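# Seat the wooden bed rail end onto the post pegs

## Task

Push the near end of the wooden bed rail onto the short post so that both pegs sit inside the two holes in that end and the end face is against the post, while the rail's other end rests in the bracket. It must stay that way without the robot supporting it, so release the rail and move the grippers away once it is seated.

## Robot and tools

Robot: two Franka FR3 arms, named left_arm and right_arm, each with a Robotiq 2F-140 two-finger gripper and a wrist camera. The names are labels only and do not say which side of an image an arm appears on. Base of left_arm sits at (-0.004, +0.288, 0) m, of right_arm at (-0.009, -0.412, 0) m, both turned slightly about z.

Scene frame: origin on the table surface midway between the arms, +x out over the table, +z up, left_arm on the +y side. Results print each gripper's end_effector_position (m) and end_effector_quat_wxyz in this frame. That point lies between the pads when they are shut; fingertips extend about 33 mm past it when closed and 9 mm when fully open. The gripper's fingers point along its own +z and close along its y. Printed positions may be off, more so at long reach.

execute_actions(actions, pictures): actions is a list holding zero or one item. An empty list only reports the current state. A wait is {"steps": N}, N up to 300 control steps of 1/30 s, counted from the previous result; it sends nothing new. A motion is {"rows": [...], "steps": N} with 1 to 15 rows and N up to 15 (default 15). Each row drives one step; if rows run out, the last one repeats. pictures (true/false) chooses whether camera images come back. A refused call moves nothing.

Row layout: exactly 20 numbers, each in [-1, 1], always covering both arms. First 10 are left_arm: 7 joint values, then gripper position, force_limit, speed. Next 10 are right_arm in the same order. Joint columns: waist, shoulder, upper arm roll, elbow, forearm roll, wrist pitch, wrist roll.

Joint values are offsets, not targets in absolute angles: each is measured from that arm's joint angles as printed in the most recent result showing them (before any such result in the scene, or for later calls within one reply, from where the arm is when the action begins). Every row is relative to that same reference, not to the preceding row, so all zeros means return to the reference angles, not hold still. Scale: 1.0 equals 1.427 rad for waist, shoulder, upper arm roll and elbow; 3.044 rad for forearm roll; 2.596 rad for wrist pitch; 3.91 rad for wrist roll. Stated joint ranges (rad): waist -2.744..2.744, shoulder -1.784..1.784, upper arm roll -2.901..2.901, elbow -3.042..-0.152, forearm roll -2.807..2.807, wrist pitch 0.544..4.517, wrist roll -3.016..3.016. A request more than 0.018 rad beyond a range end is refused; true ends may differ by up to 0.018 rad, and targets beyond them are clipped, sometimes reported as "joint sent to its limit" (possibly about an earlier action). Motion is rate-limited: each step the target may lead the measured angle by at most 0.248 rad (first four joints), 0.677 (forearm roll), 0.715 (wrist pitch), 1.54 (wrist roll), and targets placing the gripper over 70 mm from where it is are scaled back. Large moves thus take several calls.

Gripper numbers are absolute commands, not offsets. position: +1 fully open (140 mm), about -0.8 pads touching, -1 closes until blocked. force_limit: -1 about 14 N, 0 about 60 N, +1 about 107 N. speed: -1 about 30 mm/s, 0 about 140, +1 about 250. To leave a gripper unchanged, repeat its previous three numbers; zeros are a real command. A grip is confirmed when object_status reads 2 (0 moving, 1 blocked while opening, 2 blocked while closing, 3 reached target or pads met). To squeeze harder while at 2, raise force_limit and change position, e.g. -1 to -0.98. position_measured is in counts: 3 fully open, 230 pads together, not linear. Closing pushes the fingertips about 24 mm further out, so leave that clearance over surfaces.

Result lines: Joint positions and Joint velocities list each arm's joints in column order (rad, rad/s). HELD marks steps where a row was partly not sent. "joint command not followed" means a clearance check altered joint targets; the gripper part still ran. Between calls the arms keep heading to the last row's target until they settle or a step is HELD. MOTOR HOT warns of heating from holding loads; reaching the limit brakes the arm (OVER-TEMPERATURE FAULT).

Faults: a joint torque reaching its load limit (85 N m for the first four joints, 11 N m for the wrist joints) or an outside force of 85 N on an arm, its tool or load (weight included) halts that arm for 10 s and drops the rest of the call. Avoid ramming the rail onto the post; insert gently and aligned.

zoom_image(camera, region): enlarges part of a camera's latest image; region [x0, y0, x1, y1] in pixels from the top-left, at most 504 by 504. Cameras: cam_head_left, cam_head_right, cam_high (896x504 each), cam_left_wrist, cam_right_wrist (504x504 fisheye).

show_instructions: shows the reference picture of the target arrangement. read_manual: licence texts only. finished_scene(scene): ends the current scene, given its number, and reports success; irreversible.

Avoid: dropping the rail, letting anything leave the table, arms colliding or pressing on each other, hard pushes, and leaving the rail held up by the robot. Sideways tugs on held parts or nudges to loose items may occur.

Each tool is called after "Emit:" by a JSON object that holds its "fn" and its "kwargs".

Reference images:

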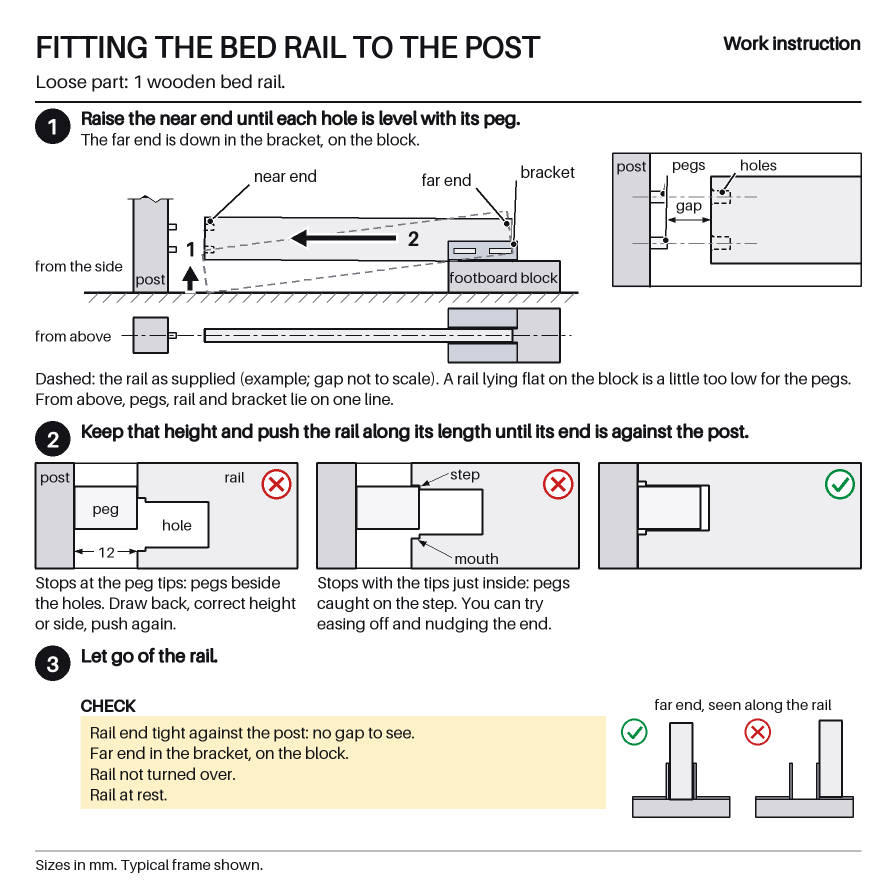

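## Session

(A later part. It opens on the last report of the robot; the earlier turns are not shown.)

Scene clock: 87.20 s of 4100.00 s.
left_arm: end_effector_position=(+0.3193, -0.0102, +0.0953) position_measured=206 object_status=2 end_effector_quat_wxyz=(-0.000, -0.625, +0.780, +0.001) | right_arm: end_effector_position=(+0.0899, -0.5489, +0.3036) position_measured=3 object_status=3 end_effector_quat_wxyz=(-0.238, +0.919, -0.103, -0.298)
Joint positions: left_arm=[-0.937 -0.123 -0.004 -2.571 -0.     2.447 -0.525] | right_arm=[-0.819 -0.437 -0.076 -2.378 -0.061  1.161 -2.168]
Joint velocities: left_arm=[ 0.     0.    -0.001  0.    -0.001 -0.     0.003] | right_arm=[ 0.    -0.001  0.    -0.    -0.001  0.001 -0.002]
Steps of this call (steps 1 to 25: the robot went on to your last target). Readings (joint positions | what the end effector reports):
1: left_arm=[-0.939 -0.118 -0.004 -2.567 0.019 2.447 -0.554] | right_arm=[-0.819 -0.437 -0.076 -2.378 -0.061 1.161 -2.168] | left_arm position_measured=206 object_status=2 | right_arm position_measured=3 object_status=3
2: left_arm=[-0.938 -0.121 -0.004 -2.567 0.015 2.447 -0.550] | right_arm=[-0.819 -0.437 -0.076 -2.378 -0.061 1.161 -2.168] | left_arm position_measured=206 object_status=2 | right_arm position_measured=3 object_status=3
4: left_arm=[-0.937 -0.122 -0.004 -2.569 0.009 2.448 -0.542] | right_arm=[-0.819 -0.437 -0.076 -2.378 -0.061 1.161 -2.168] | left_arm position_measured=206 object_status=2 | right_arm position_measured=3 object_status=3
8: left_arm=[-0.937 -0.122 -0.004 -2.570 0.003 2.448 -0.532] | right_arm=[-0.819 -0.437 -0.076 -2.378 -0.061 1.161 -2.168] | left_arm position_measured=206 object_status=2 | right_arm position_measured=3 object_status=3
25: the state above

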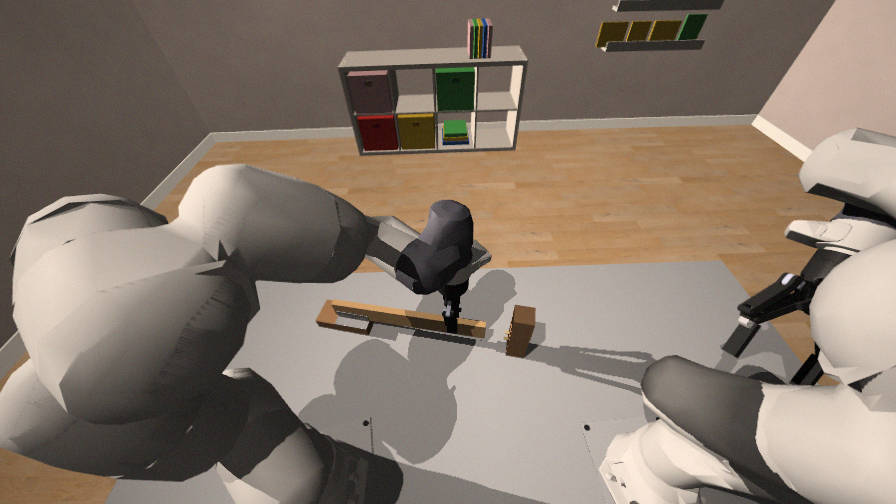

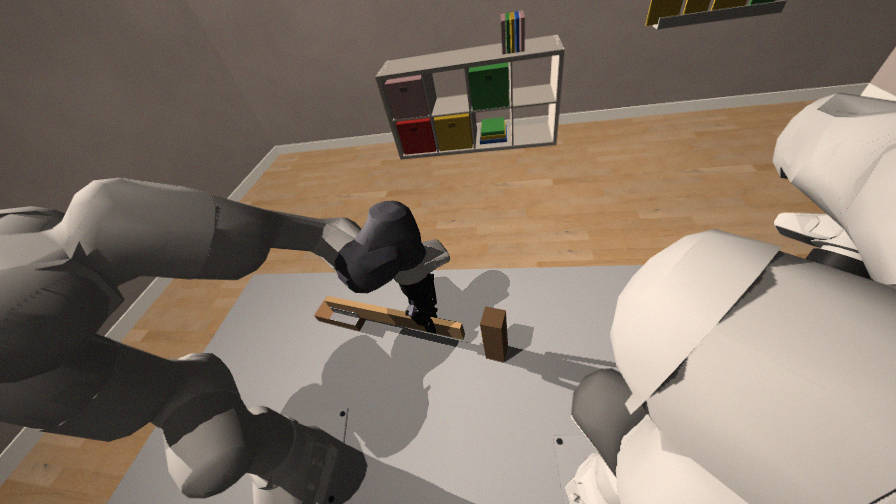

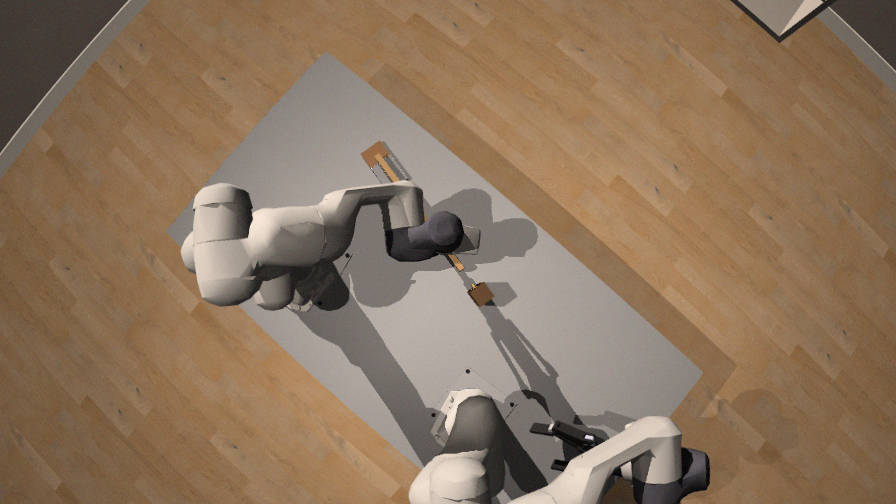

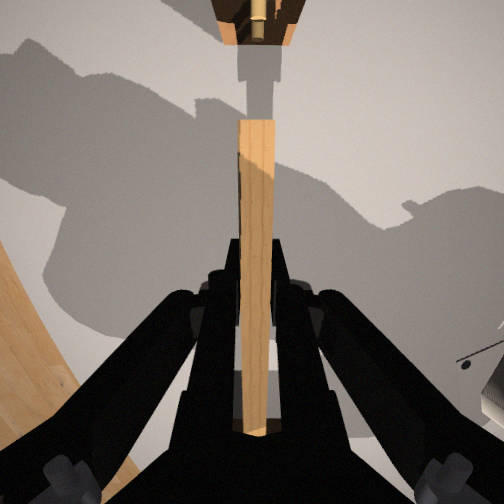

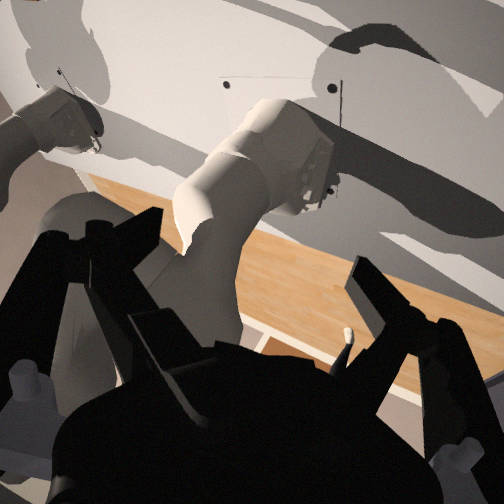

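Emit:
{"fn": "execute_actions", "kwargs": {"actions": [{"rows":[[-0.007,0.005,0,0.006,0,-0.001,-0.01,-1,-0.2,0,0,0,0,0,0,0,0,1,0,0],[-0.013,0.01,0,0.012,0,-0.002,-0.015,-1,-0.2,0,0,0,0,0,0,0,0,1,0,0],[-0.02,0.015,0,0.018,0,-0.002,-0.019,-1,-0.2,0,0,0,0,0,0,0,0,1,0,0],[-0.026,0.02,0,0.024,0,-0.003,-0.019,-1,-0.2,0,0,0,0,0,0,0,0,1,0,0],[-0.032,0.024,0,0.029,0,-0.003,-0.019,-1,-0.2,0,0,0,0,0,0,0,0,1,0,0],[-0.037,0.028,0,0.033,0,-0.004,-0.019,-1,-0.2,0,0,0,0,0,0,0,0,1,0,0],[-0.042,0.032,0,0.038,0,-0.004,-0.019,-1,-0.2,0,0,0,0,0,0,0,0,1,0,0],[-0.046,0.035,0,0.042,0,-0.004,-0.019,-1,-0.2,0,0,0,0,0,0,0,0,1,0,0],[-0.05,0.038,0,0.045,0,-0.004,-0.019,-1,-0.2,0,0,0,0,0,0,0,0,1,0,0],[-0.0535,0.0405,0,0.048,0,-0.004,-0.019,-1,-0.2,0,0,0,0,0,0,0,0,1,0,0]]}], "pictures": false}}

Emit:
{"fn": "execute_actions", "kwargs": {"actions": [{"steps":20}]}}

Emit:
{"fn": "zoom_image", "kwargs": {"camera": "cam_head_left", "region": [470,300,540,365]}}

Emit:
{"fn": "zoom_image", "kwargs": {"camera": "cam_left_wrist", "region": [200,40,320,140]}}

Scene clock: 103.37 s of 4100.00 s.
left_arm: end_effector_position=(+0.3087, -0.0455, +0.0935) position_measured=206 object_status=2 end_effector_quat_wxyz=(-0.000, -0.621, +0.784, +0.005) | right_arm: end_effector_position=(+0.0899, -0.5489, +0.3036) position_measured=3 object_status=3 end_effector_quat_wxyz=(-0.238, +0.919, -0.103, -0.298)
Joint positions: left_arm=[-1.01  -0.065 -0.003 -2.508 -0.     2.433 -0.586] | right_arm=[-0.819 -0.437 -0.076 -2.378 -0.061  1.161 -2.168]
Joint velocities: left_arm=[-0.014  0.005 -0.     0.023  0.    -0.001 -0.044] | right_arm=[ 0.     0.     0.     0.    -0.    -0.001  0.   ]
Steps of this call (steps 1 to 15: the robot went on to your last target; steps 16 to 90: nothing new was sent; then 12.67 s passed at rest; steps 91 to 105: all 15 steps of this action). Readings (joint positions | what the end effector reports):
91: left_arm=[-0.938 -0.122 -0.003 -2.570 -0.000 2.446 -0.528] | right_arm=[-0.819 -0.437 -0.076 -2.378 -0.061 1.161 -2.168] | left_arm position_measured=206 object_status=2 | right_arm position_measured=3 object_status=3
92: left_arm=[-0.942 -0.118 -0.002 -2.566 -0.000 2.445 -0.532] | right_arm=[-0.819 -0.437 -0.076 -2.378 -0.061 1.161 -2.168] | left_arm position_measured=206 object_status=2 | right_arm position_measured=3 object_status=3
94: left_arm=[-0.954 -0.108 -0.002 -2.554 -0.000 2.443 -0.544] | right_arm=[-0.819 -0.437 -0.076 -2.378 -0.061 1.161 -2.168] | left_arm position_measured=206 object_status=2 | right_arm position_measured=3 object_status=3
98: left_arm=[-0.985 -0.084 -0.002 -2.528 -0.000 2.438 -0.564] | right_arm=[-0.819 -0.437 -0.076 -2.378 -0.061 1.161 -2.168] | left_arm position_measured=206 object_status=2 | right_arm position_measured=3 object_status=3
105: the state above

Scene clock: 104.03 s of 4100.00 s.
left_arm: end_effector_position=(+0.3093, -0.0470, +0.0945) position_measured=206 object_status=2 end_effector_quat_wxyz=(-0.000, -0.623, +0.782, +0.004) | right_arm: end_effector_position=(+0.0899, -0.5489, +0.3036) position_measured=3 object_status=3 end_effector_quat_wxyz=(-0.238, +0.919, -0.103, -0.298)
Joint positions: left_arm=[-1.011 -0.065 -0.003 -2.505 -0.     2.433 -0.593] | right_arm=[-0.819 -0.437 -0.076 -2.378 -0.061  1.161 -2.168]
Joint velocities: left_arm=[ 0.001  0.001 -0.     0.001 -0.     0.     0.001] | right_arm=[ 0.     0.001  0.001  0.001 -0.     0.001 -0.   ]
Steps of this call (steps 1 to 15: the robot went on to your last target; steps 16 to 20: nothing new was sent). Readings (joint positions | what the end effector reports):
1: left_arm=[-1.010 -0.065 -0.003 -2.507 -0.000 2.433 -0.588] | right_arm=[-0.819 -0.437 -0.076 -2.378 -0.061 1.161 -2.168] | left_arm position_measured=206 object_status=2 | right_arm position_measured=3 object_status=3
2: left_arm=[-1.010 -0.065 -0.003 -2.507 -0.000 2.433 -0.589] | right_arm=[-0.819 -0.437 -0.076 -2.378 -0.061 1.161 -2.168] | left_arm position_measured=206 object_status=2 | right_arm position_measured=3 object_status=3
4: left_arm=[-1.011 -0.065 -0.003 -2.506 -0.000 2.433 -0.590] | right_arm=[-0.819 -0.437 -0.076 -2.378 -0.061 1.161 -2.168] | left_arm position_measured=206 object_status=2 | right_arm position_measured=3 object_status=3
8: left_arm=[-1.011 -0.065 -0.003 -2.506 -0.000 2.433 -0.592] | right_arm=[-0.819 -0.437 -0.076 -2.378 -0.061 1.161 -2.168] | left_arm position_measured=206 object_status=2 | right_arm position_measured=3 object_status=3
20: the state above
All arms were judged still, so your last target was given up. Only a new action makes them travel on or press farther. Fingers that are still opening or closing keep moving.

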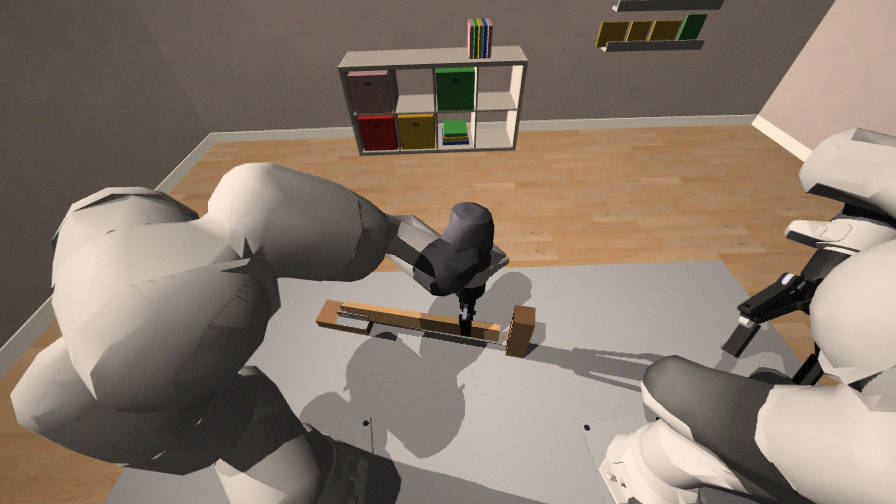

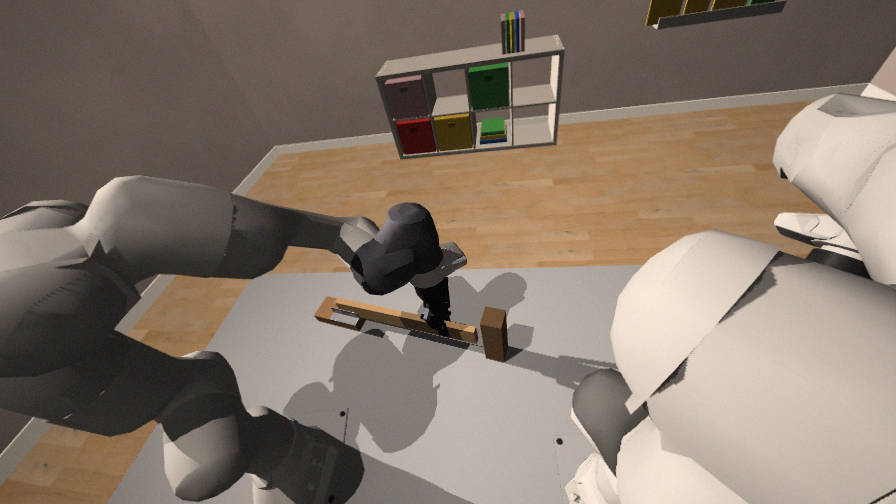

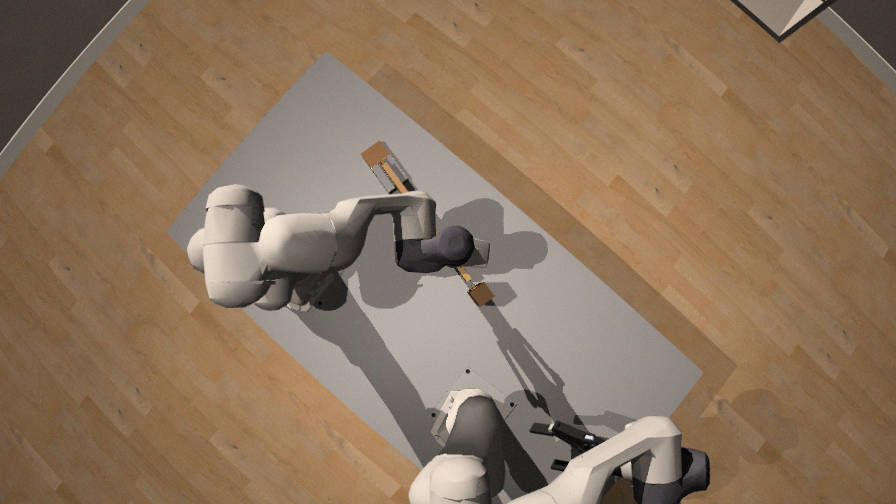

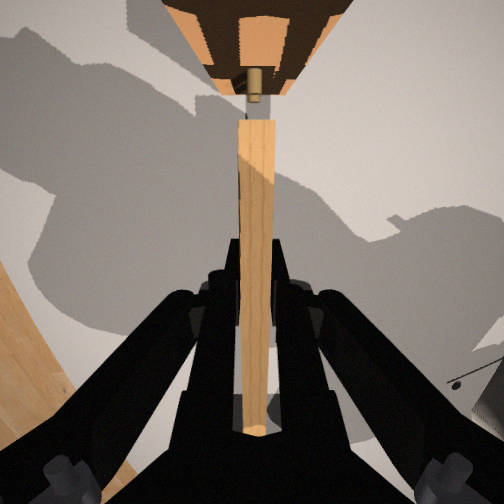

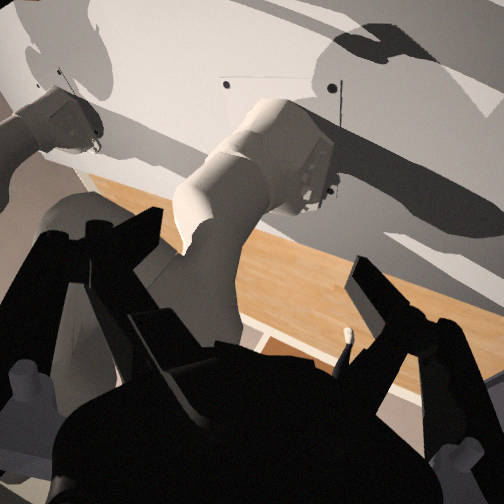

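Region (470, 300, 540, 365) of cam_head_left's 896x504 image, scaled by 7.200, with more detail than that image has; it fills the top 468 rows of this view, and the rest is white.

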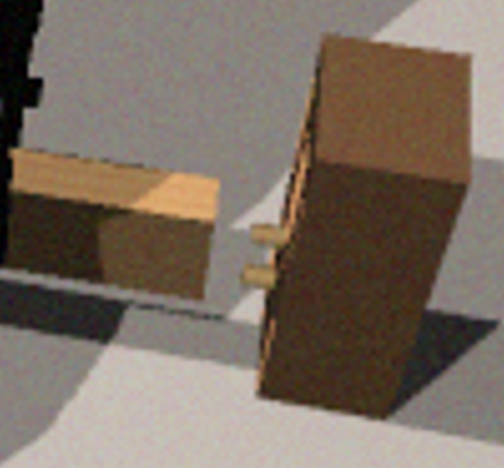

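Region (200, 40, 320, 140) of cam_left_wrist's 504x504 image, scaled by 4.200, with more detail than that image has.

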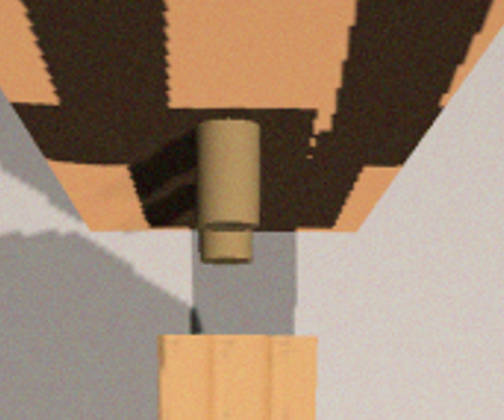

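Emit:
{"fn": "execute_actions", "kwargs": {"actions": [{"rows":[[-0.0135,0.0167,0,0.012,0,0.006,-0.006,-1,-0.2,0,0,0,0,0,0,0,0,1,0,0]]}], "pictures": false}}

Emit:
{"fn": "execute_actions", "kwargs": {"actions": [{"steps":15}]}}

Emit:
{"fn": "zoom_image", "kwargs": {"camera": "cam_head_left", "region": [480,310,530,360]}}

Emit:
{"fn": "zoom_image", "kwargs": {"camera": "cam_left_wrist", "region": [200,40,320,140]}}

Emit:
{"fn": "zoom_image", "kwargs": {"camera": "cam_head_left", "region": [310,290,410,345]}}

Scene clock: 132.47 s of 4100.00 s.
left_arm: end_effector_position=(+0.3074, -0.0559, +0.0901) position_measured=206 object_status=2 end_effector_quat_wxyz=(-0.000, -0.623, +0.782, +0.004) | right_arm: end_effector_position=(+0.0899, -0.5489, +0.3036) position_measured=3 object_status=3 end_effector_quat_wxyz=(-0.238, +0.919, -0.103, -0.298)
Joint positions: left_arm=[-1.028 -0.042 -0.002 -2.491 -0.     2.442 -0.609] | right_arm=[-0.819 -0.437 -0.076 -2.378 -0.061  1.161 -2.168]
Joint velocities: left_arm=[-0.001 -0.     0.001  0.001  0.     0.005 -0.008] | right_arm=[ 0.     0.001  0.001 -0.001 -0.    -0.     0.   ]
Steps of this call (steps 1 to 90: nothing new was sent; then 24.93 s passed at rest; steps 91 to 105: all 15 steps of this action). Readings (joint positions | what the end effector reports):
91: left_arm=[-1.014 -0.061 -0.001 -2.502 -0.000 2.434 -0.595] | right_arm=[-0.819 -0.437 -0.076 -2.378 -0.061 1.161 -2.168] | left_arm position_measured=206 object_status=2 | right_arm position_measured=3 object_status=3
92: left_arm=[-1.018 -0.055 -0.001 -2.498 -0.000 2.436 -0.598] | right_arm=[-0.819 -0.437 -0.076 -2.378 -0.061 1.161 -2.168] | left_arm position_measured=206 object_status=2 | right_arm position_measured=3 object_status=3
94: left_arm=[-1.024 -0.047 -0.002 -2.494 -0.000 2.437 -0.602] | right_arm=[-0.819 -0.437 -0.076 -2.378 -0.061 1.161 -2.168] | left_arm position_measured=206 object_status=2 | right_arm position_measured=3 object_status=3
98: left_arm=[-1.028 -0.042 -0.002 -2.492 -0.000 2.440 -0.605] | right_arm=[-0.819 -0.437 -0.076 -2.378 -0.061 1.161 -2.168] | left_arm position_measured=206 object_status=2 | right_arm position_measured=3 object_status=3
105: the state above

Scene clock: 132.97 s of 4100.00 s.
left_arm: end_effector_position=(+0.3076, -0.0562, +0.0903) position_measured=206 object_status=2 end_effector_quat_wxyz=(-0.000, -0.623, +0.782, +0.003) | right_arm: end_effector_position=(+0.0899, -0.5489, +0.3036) position_measured=3 object_status=3 end_effector_quat_wxyz=(-0.238, +0.919, -0.103, -0.298)
Joint positions: left_arm=[-1.028 -0.042 -0.002 -2.491 -0.     2.443 -0.61 ] | right_arm=[-0.819 -0.437 -0.076 -2.378 -0.061  1.161 -2.168]
Joint velocities: left_arm=[ 0.001 -0.     0.001  0.001 -0.001 -0.    -0.003] | right_arm=[-0.    -0.    -0.    -0.001 -0.002  0.    -0.   ]
Steps of this call (steps 1 to 15: the robot went on to your last target). Readings (joint positions | what the end effector reports):
1: left_arm=[-1.028 -0.042 -0.002 -2.491 -0.000 2.442 -0.609] | right_arm=[-0.819 -0.437 -0.076 -2.378 -0.061 1.161 -2.168] | left_arm position_measured=206 object_status=2 | right_arm position_measured=3 object_status=3
2: left_arm=[-1.028 -0.042 -0.002 -2.491 -0.000 2.442 -0.609] | right_arm=[-0.819 -0.437 -0.076 -2.378 -0.061 1.161 -2.168] | left_arm position_measured=206 object_status=2 | right_arm position_measured=3 object_status=3
4: left_arm=[-1.028 -0.042 -0.002 -2.491 -0.000 2.442 -0.610] | right_arm=[-0.819 -0.437 -0.076 -2.378 -0.061 1.161 -2.168] | left_arm position_measured=206 object_status=2 | right_arm position_measured=3 object_status=3
8: left_arm=[-1.028 -0.042 -0.002 -2.491 -0.000 2.443 -0.610] | right_arm=[-0.819 -0.437 -0.076 -2.378 -0.061 1.161 -2.168] | left_arm position_measured=206 object_status=2 | right_arm position_measured=3 object_status=3
15: the state above
All arms were judged still, so your last target was given up. Only a new action makes them travel on or press farther. Fingers that are still opening or closing keep moving.

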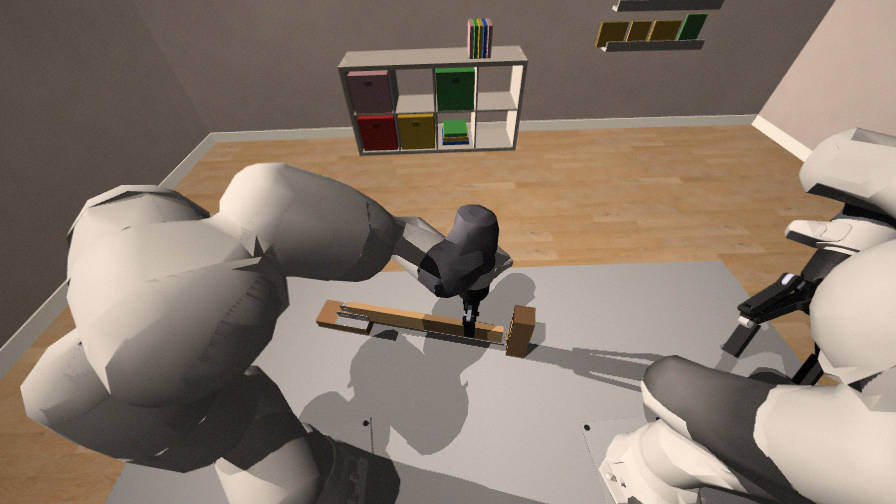

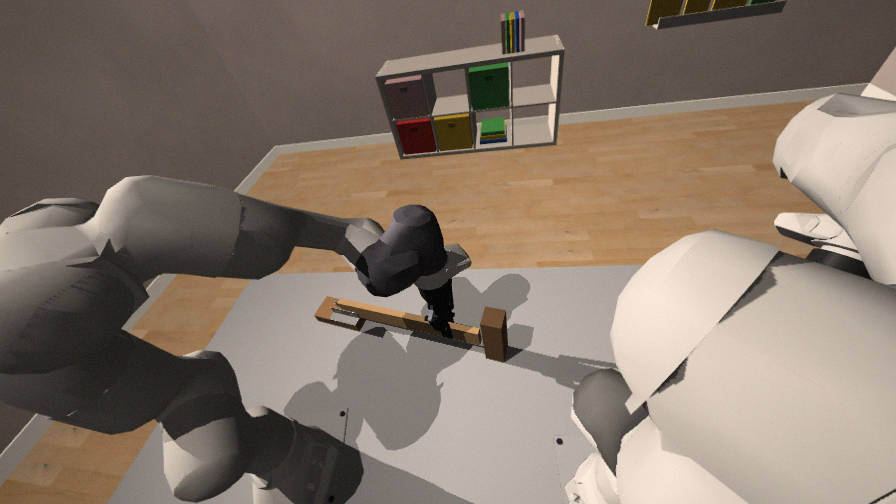

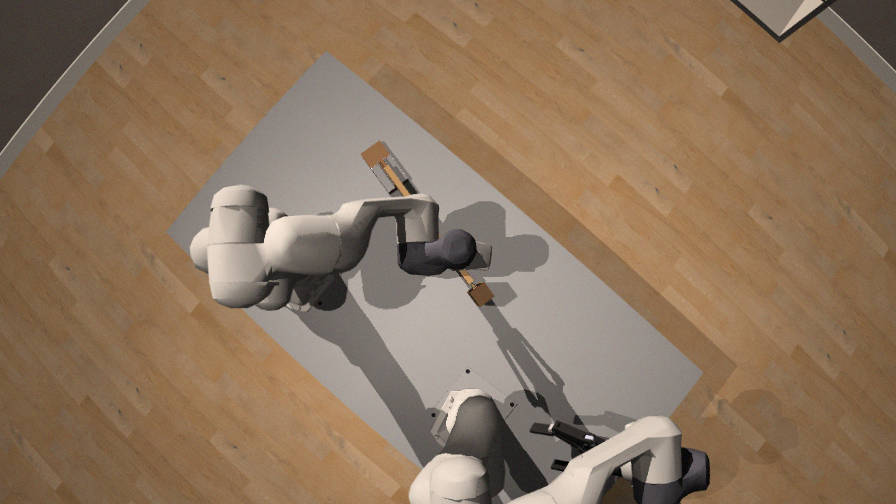

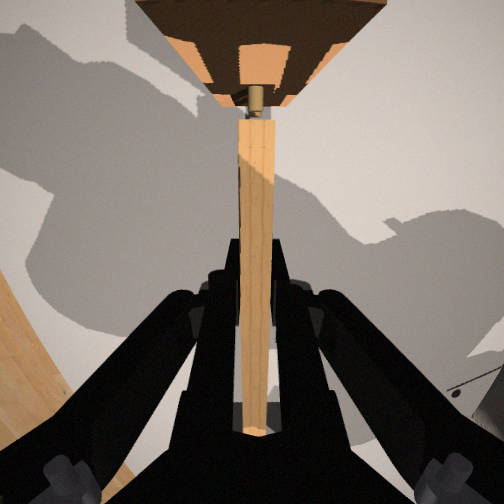

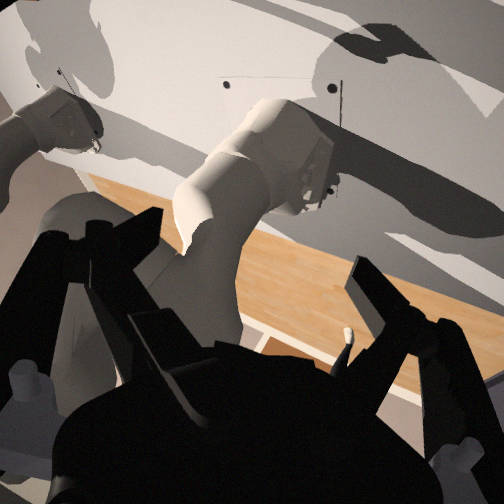

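Region (480, 310, 530, 360) of cam_head_left's 896x504 image, scaled by 10.080, with more detail than that image has.

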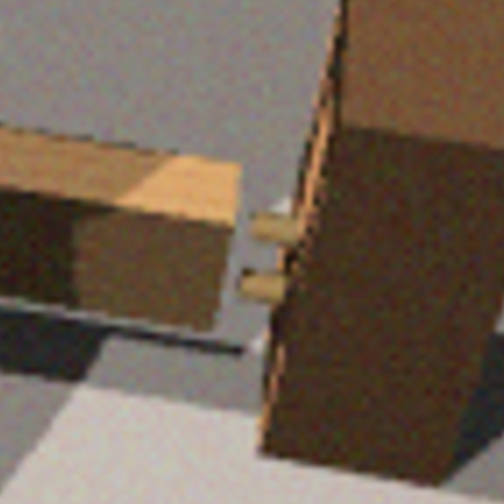

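Region (200, 40, 320, 140) of cam_left_wrist's 504x504 image, scaled by 4.200, with more detail than that image has.

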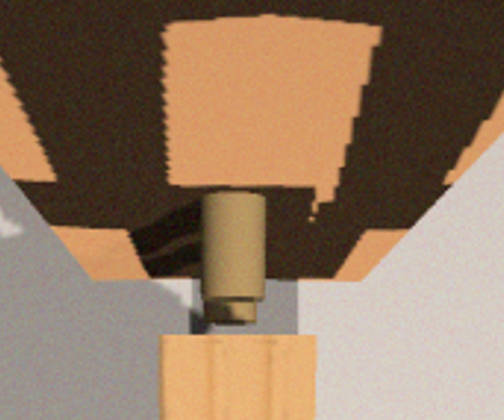

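Region (310, 290, 410, 345) of cam_head_left's 896x504 image, scaled by 5.040, with more detail than that image has; it fills the top 277 rows of this view, and the rest is white.

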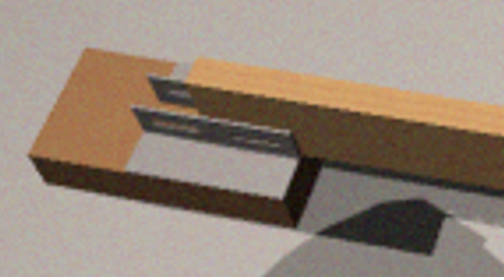

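Emit:
{"fn": "execute_actions", "kwargs": {"actions": [{"rows":[[-0.0065,0.0075,0,0.0068,0.004,0.003,-0.0055,-1,-0.2,0,0,0,0,0,0,0,0,1,0,0]]}]}}

Emit:
{"fn": "zoom_image", "kwargs": {"camera": "cam_head_left", "region": [480,310,530,360]}}

Emit:
{"fn": "zoom_image", "kwargs": {"camera": "cam_left_wrist", "region": [200,40,320,140]}}

Scene clock: 142.67 s of 4100.00 s.
left_arm: end_effector_position=(+0.3076, -0.0585, +0.0883) position_measured=206 object_status=2 end_effector_quat_wxyz=(+0.003, -0.624, +0.782, +0.004) | right_arm: end_effector_position=(+0.0899, -0.5489, +0.3036) position_measured=3 object_status=3 end_effector_quat_wxyz=(-0.238, +0.919, -0.103, -0.298)
Joint positions: left_arm=[-1.035 -0.032 -0.001 -2.484  0.011  2.444 -0.626] | right_arm=[-0.819 -0.437 -0.076 -2.378 -0.061  1.161 -2.168]
Joint velocities: left_arm=[-0.001 -0.002  0.     0.004  0.002  0.003 -0.005] | right_arm=[ 0.001  0.    -0.     0.     0.001  0.001 -0.001]
Steps of this call (steps 1 to 90: nothing new was sent; then 6.20 s passed at rest; steps 91 to 105: all 15 steps of this action). Readings (joint positions | what the end effector reports):
91: left_arm=[-1.030 -0.040 -0.001 -2.489 0.002 2.443 -0.613] | right_arm=[-0.819 -0.437 -0.076 -2.378 -0.061 1.161 -2.168] | left_arm position_measured=206 object_status=2 | right_arm position_measured=3 object_status=3
92: left_arm=[-1.031 -0.038 -0.001 -2.487 0.004 2.443 -0.615] | right_arm=[-0.819 -0.437 -0.076 -2.378 -0.061 1.161 -2.168] | left_arm position_measured=206 object_status=2 | right_arm position_measured=3 object_status=3
94: left_arm=[-1.034 -0.034 -0.001 -2.486 0.007 2.443 -0.619] | right_arm=[-0.819 -0.437 -0.076 -2.378 -0.061 1.161 -2.168] | left_arm position_measured=206 object_status=2 | right_arm position_measured=3 object_status=3
98: left_arm=[-1.035 -0.032 -0.001 -2.485 0.010 2.443 -0.623] | right_arm=[-0.819 -0.437 -0.076 -2.378 -0.061 1.161 -2.168] | left_arm position_measured=206 object_status=2 | right_arm position_measured=3 object_status=3
105: the state above

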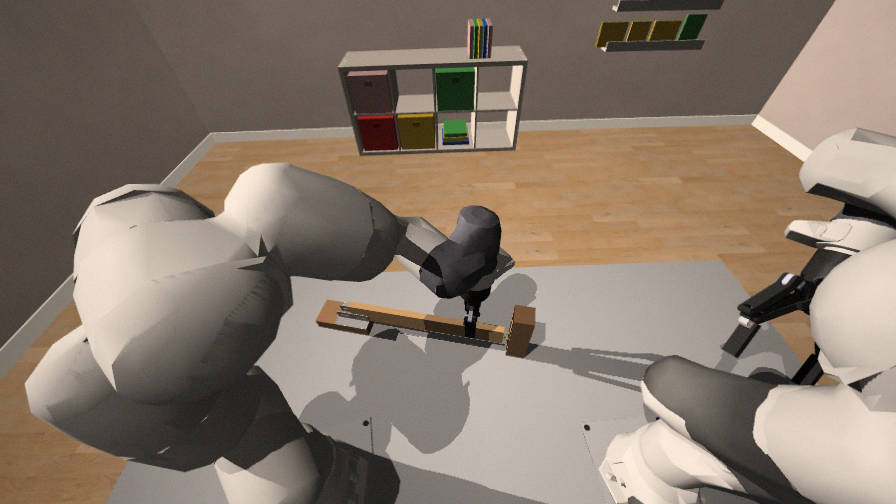

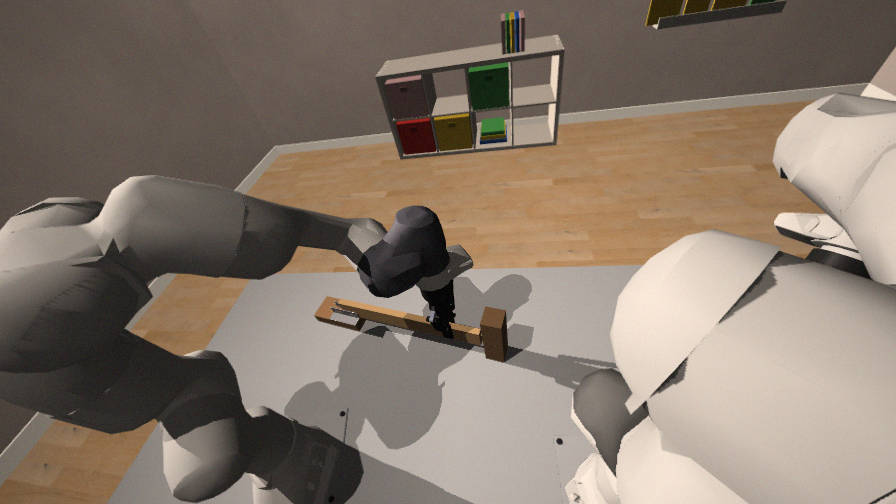

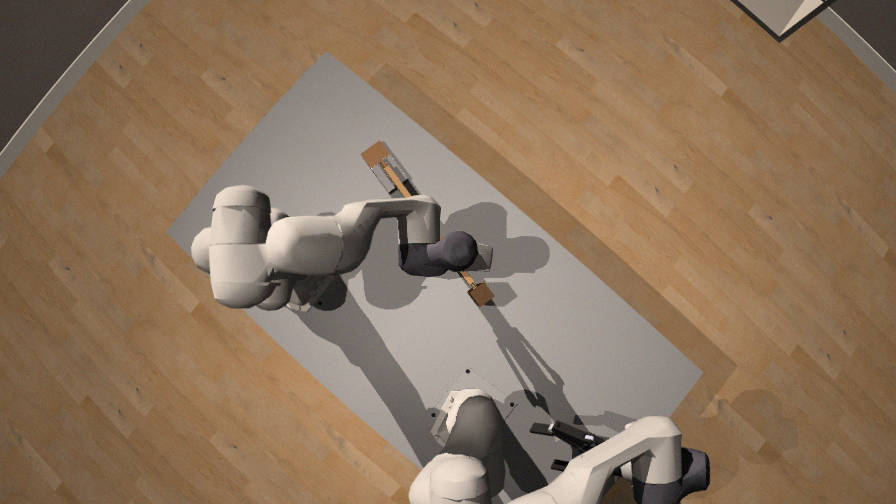

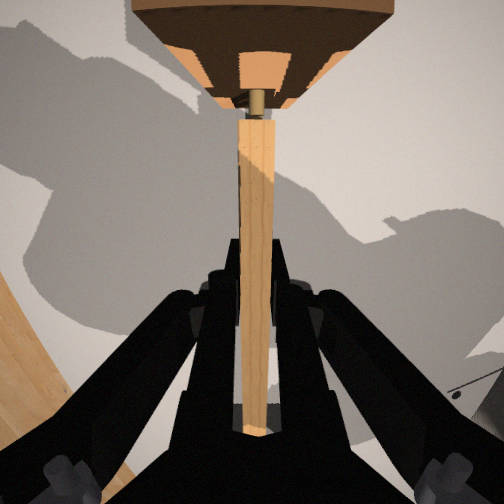

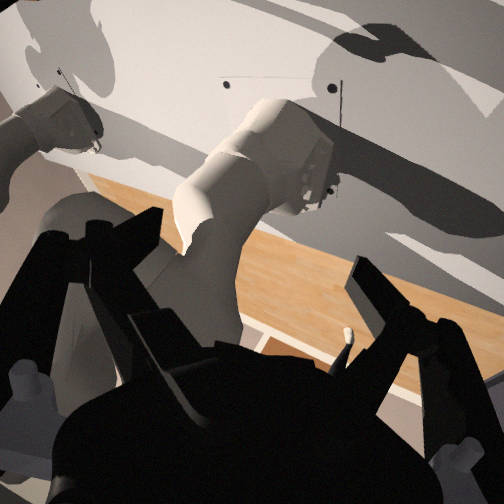

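Region (480, 310, 530, 360) of cam_head_left's 896x504 image, scaled by 10.080, with more detail than that image has.

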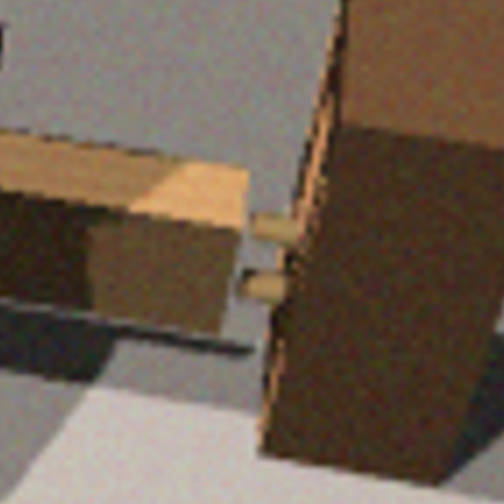

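Region (200, 40, 320, 140) of cam_left_wrist's 504x504 image, scaled by 4.200, with more detail than that image has.

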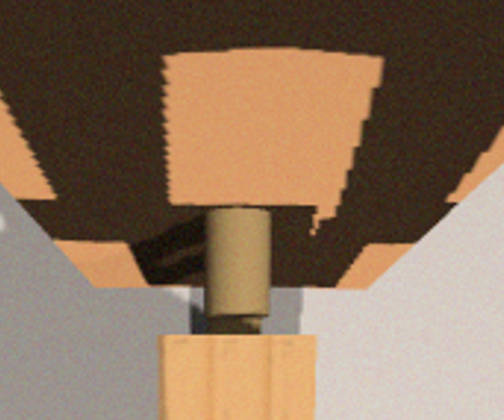

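Aligned; advancing about 8 mm.

Emit:
{"fn": "execute_actions", "kwargs": {"actions": [{"rows":[[-0.004,0.002,0,0.0045,0,0.001,-0.004,-1,-0.2,0,0,0,0,0,0,0,0,1,0,0],[-0.004,0.002,0,0.0045,0,0.001,-0.004,-1,-0.2,0,0,0,0,0,0,0,0,1,0,0],[-0.0065,0.0045,0,0.007,0,0.001,-0.005,-1,-0.2,0,0,0,0,0,0,0,0,1,0,0],[-0.0065,0.0045,0,0.007,0,0.001,-0.005,-1,-0.2,0,0,0,0,0,0,0,0,1,0,0],[-0.009,0.0067,0,0.01,0,0.001,-0.005,-1,-0.2,0,0,0,0,0,0,0,0,1,0,0],[-0.009,0.0067,0,0.01,0,0.001,-0.005,-1,-0.2,0,0,0,0,0,0,0,0,1,0,0],[-0.0112,0.009,0,0.0125,0,0.001,-0.005,-1,-0.2,0,0,0,0,0,0,0,0,1,0,0]]}]}}

Emit:
{"fn": "zoom_image", "kwargs": {"camera": "cam_head_left", "region": [480,310,530,360]}}

Emit:
{"fn": "zoom_image", "kwargs": {"camera": "cam_left_wrist", "region": [200,40,320,140]}}

Scene clock: 152.40 s of 4100.00 s.
left_arm: end_effector_position=(+0.3069, -0.0630, +0.0883) position_measured=206 object_status=2 end_effector_quat_wxyz=(+0.004, -0.625, +0.781, +0.006) | right_arm: end_effector_position=(+0.0899, -0.5489, +0.3036) position_measured=3 object_status=3 end_effector_quat_wxyz=(-0.238, +0.919, -0.103, -0.298)
Joint positions: left_arm=[-1.046 -0.022  0.001 -2.472  0.012  2.438 -0.637] | right_arm=[-0.819 -0.437 -0.076 -2.378 -0.061  1.161 -2.168]
Joint velocities: left_arm=[-0.001  0.001  0.     0.002  0.001 -0.004 -0.   ] | right_arm=[ 0.001  0.     0.    -0.001 -0.     0.     0.   ]
Steps of this call (steps 1 to 15: the robot went on to your last target; steps 16 to 90: nothing new was sent; then 6.23 s passed at rest; steps 91 to 105: all 15 steps of this action). Readings (joint positions | what the end effector reports):
91: left_arm=[-1.036 -0.031 -0.001 -2.483 0.011 2.445 -0.628] | right_arm=[-0.819 -0.437 -0.076 -2.378 -0.061 1.161 -2.168] | left_arm position_measured=206 object_status=2 | right_arm position_measured=3 object_status=3
92: left_arm=[-1.037 -0.031 -0.001 -2.483 0.011 2.445 -0.629] | right_arm=[-0.819 -0.437 -0.076 -2.378 -0.061 1.161 -2.168] | left_arm position_measured=206 object_status=2 | right_arm position_measured=3 object_status=3
94: left_arm=[-1.040 -0.028 -0.001 -2.480 0.011 2.445 -0.632] | right_arm=[-0.819 -0.437 -0.076 -2.378 -0.061 1.161 -2.168] | left_arm position_measured=206 object_status=2 | right_arm position_measured=3 object_status=3
98: left_arm=[-1.045 -0.024 0.000 -2.474 0.012 2.441 -0.636] | right_arm=[-0.819 -0.437 -0.076 -2.378 -0.061 1.161 -2.168] | left_arm position_measured=206 object_status=2 | right_arm position_measured=3 object_status=3
105: the state above

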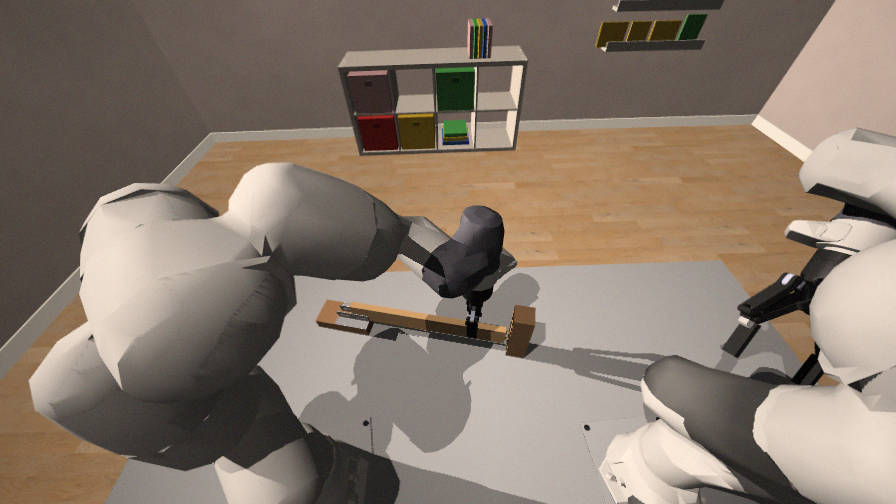

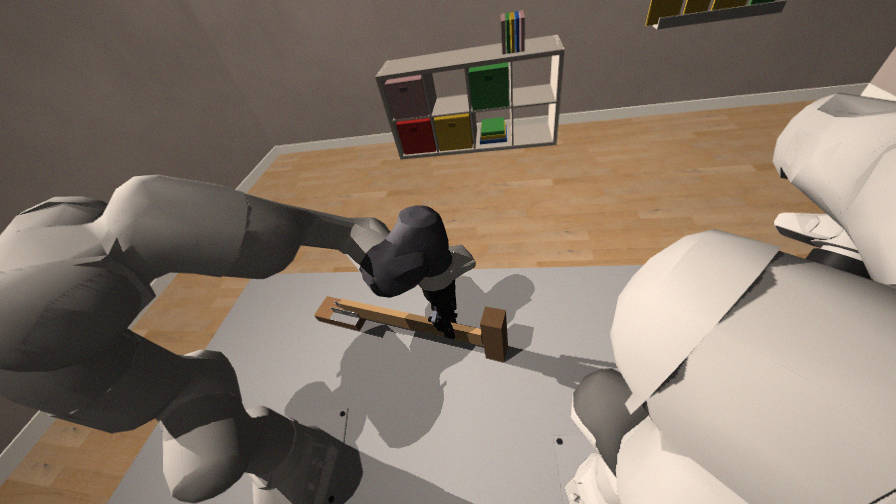

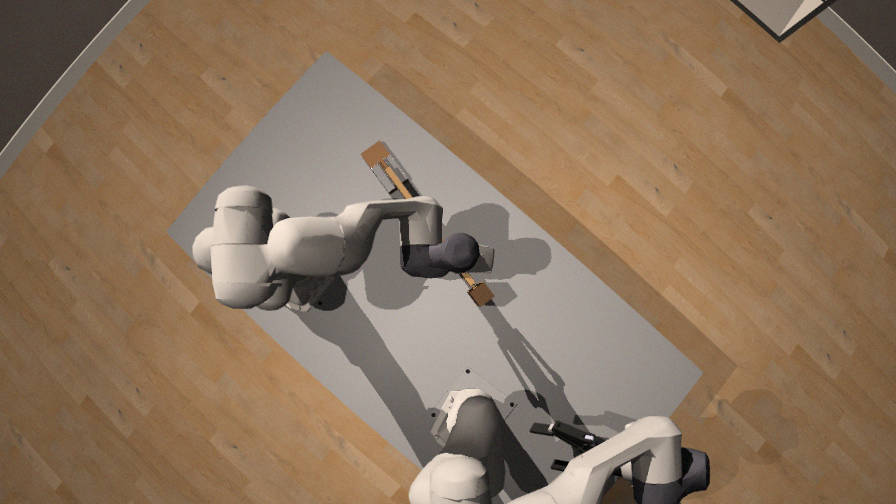

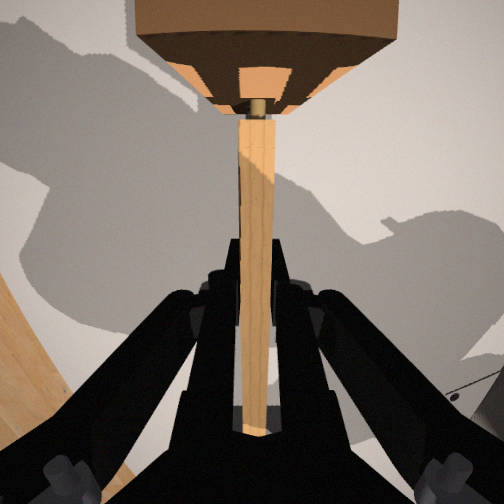

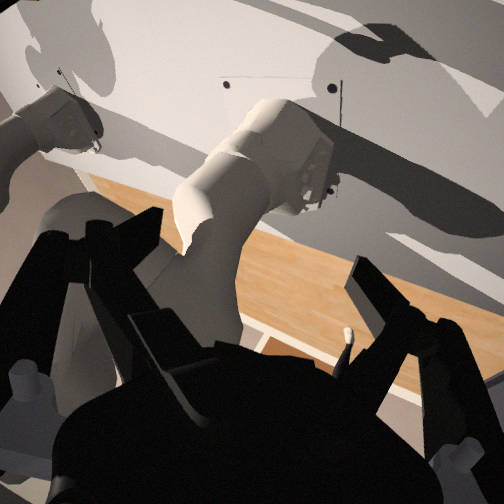

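Region (480, 310, 530, 360) of cam_head_left's 896x504 image, scaled by 10.080, with more detail than that image has.

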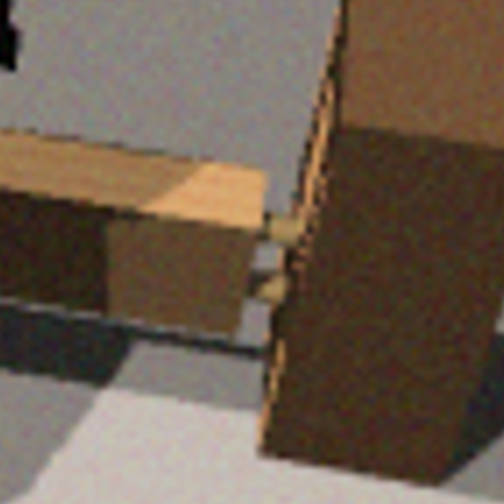

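Region (200, 40, 320, 140) of cam_left_wrist's 504x504 image, scaled by 4.200, with more detail than that image has.

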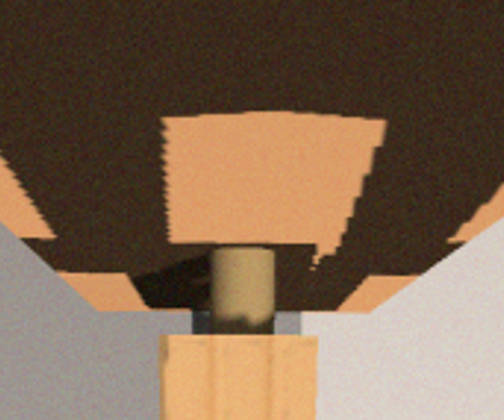

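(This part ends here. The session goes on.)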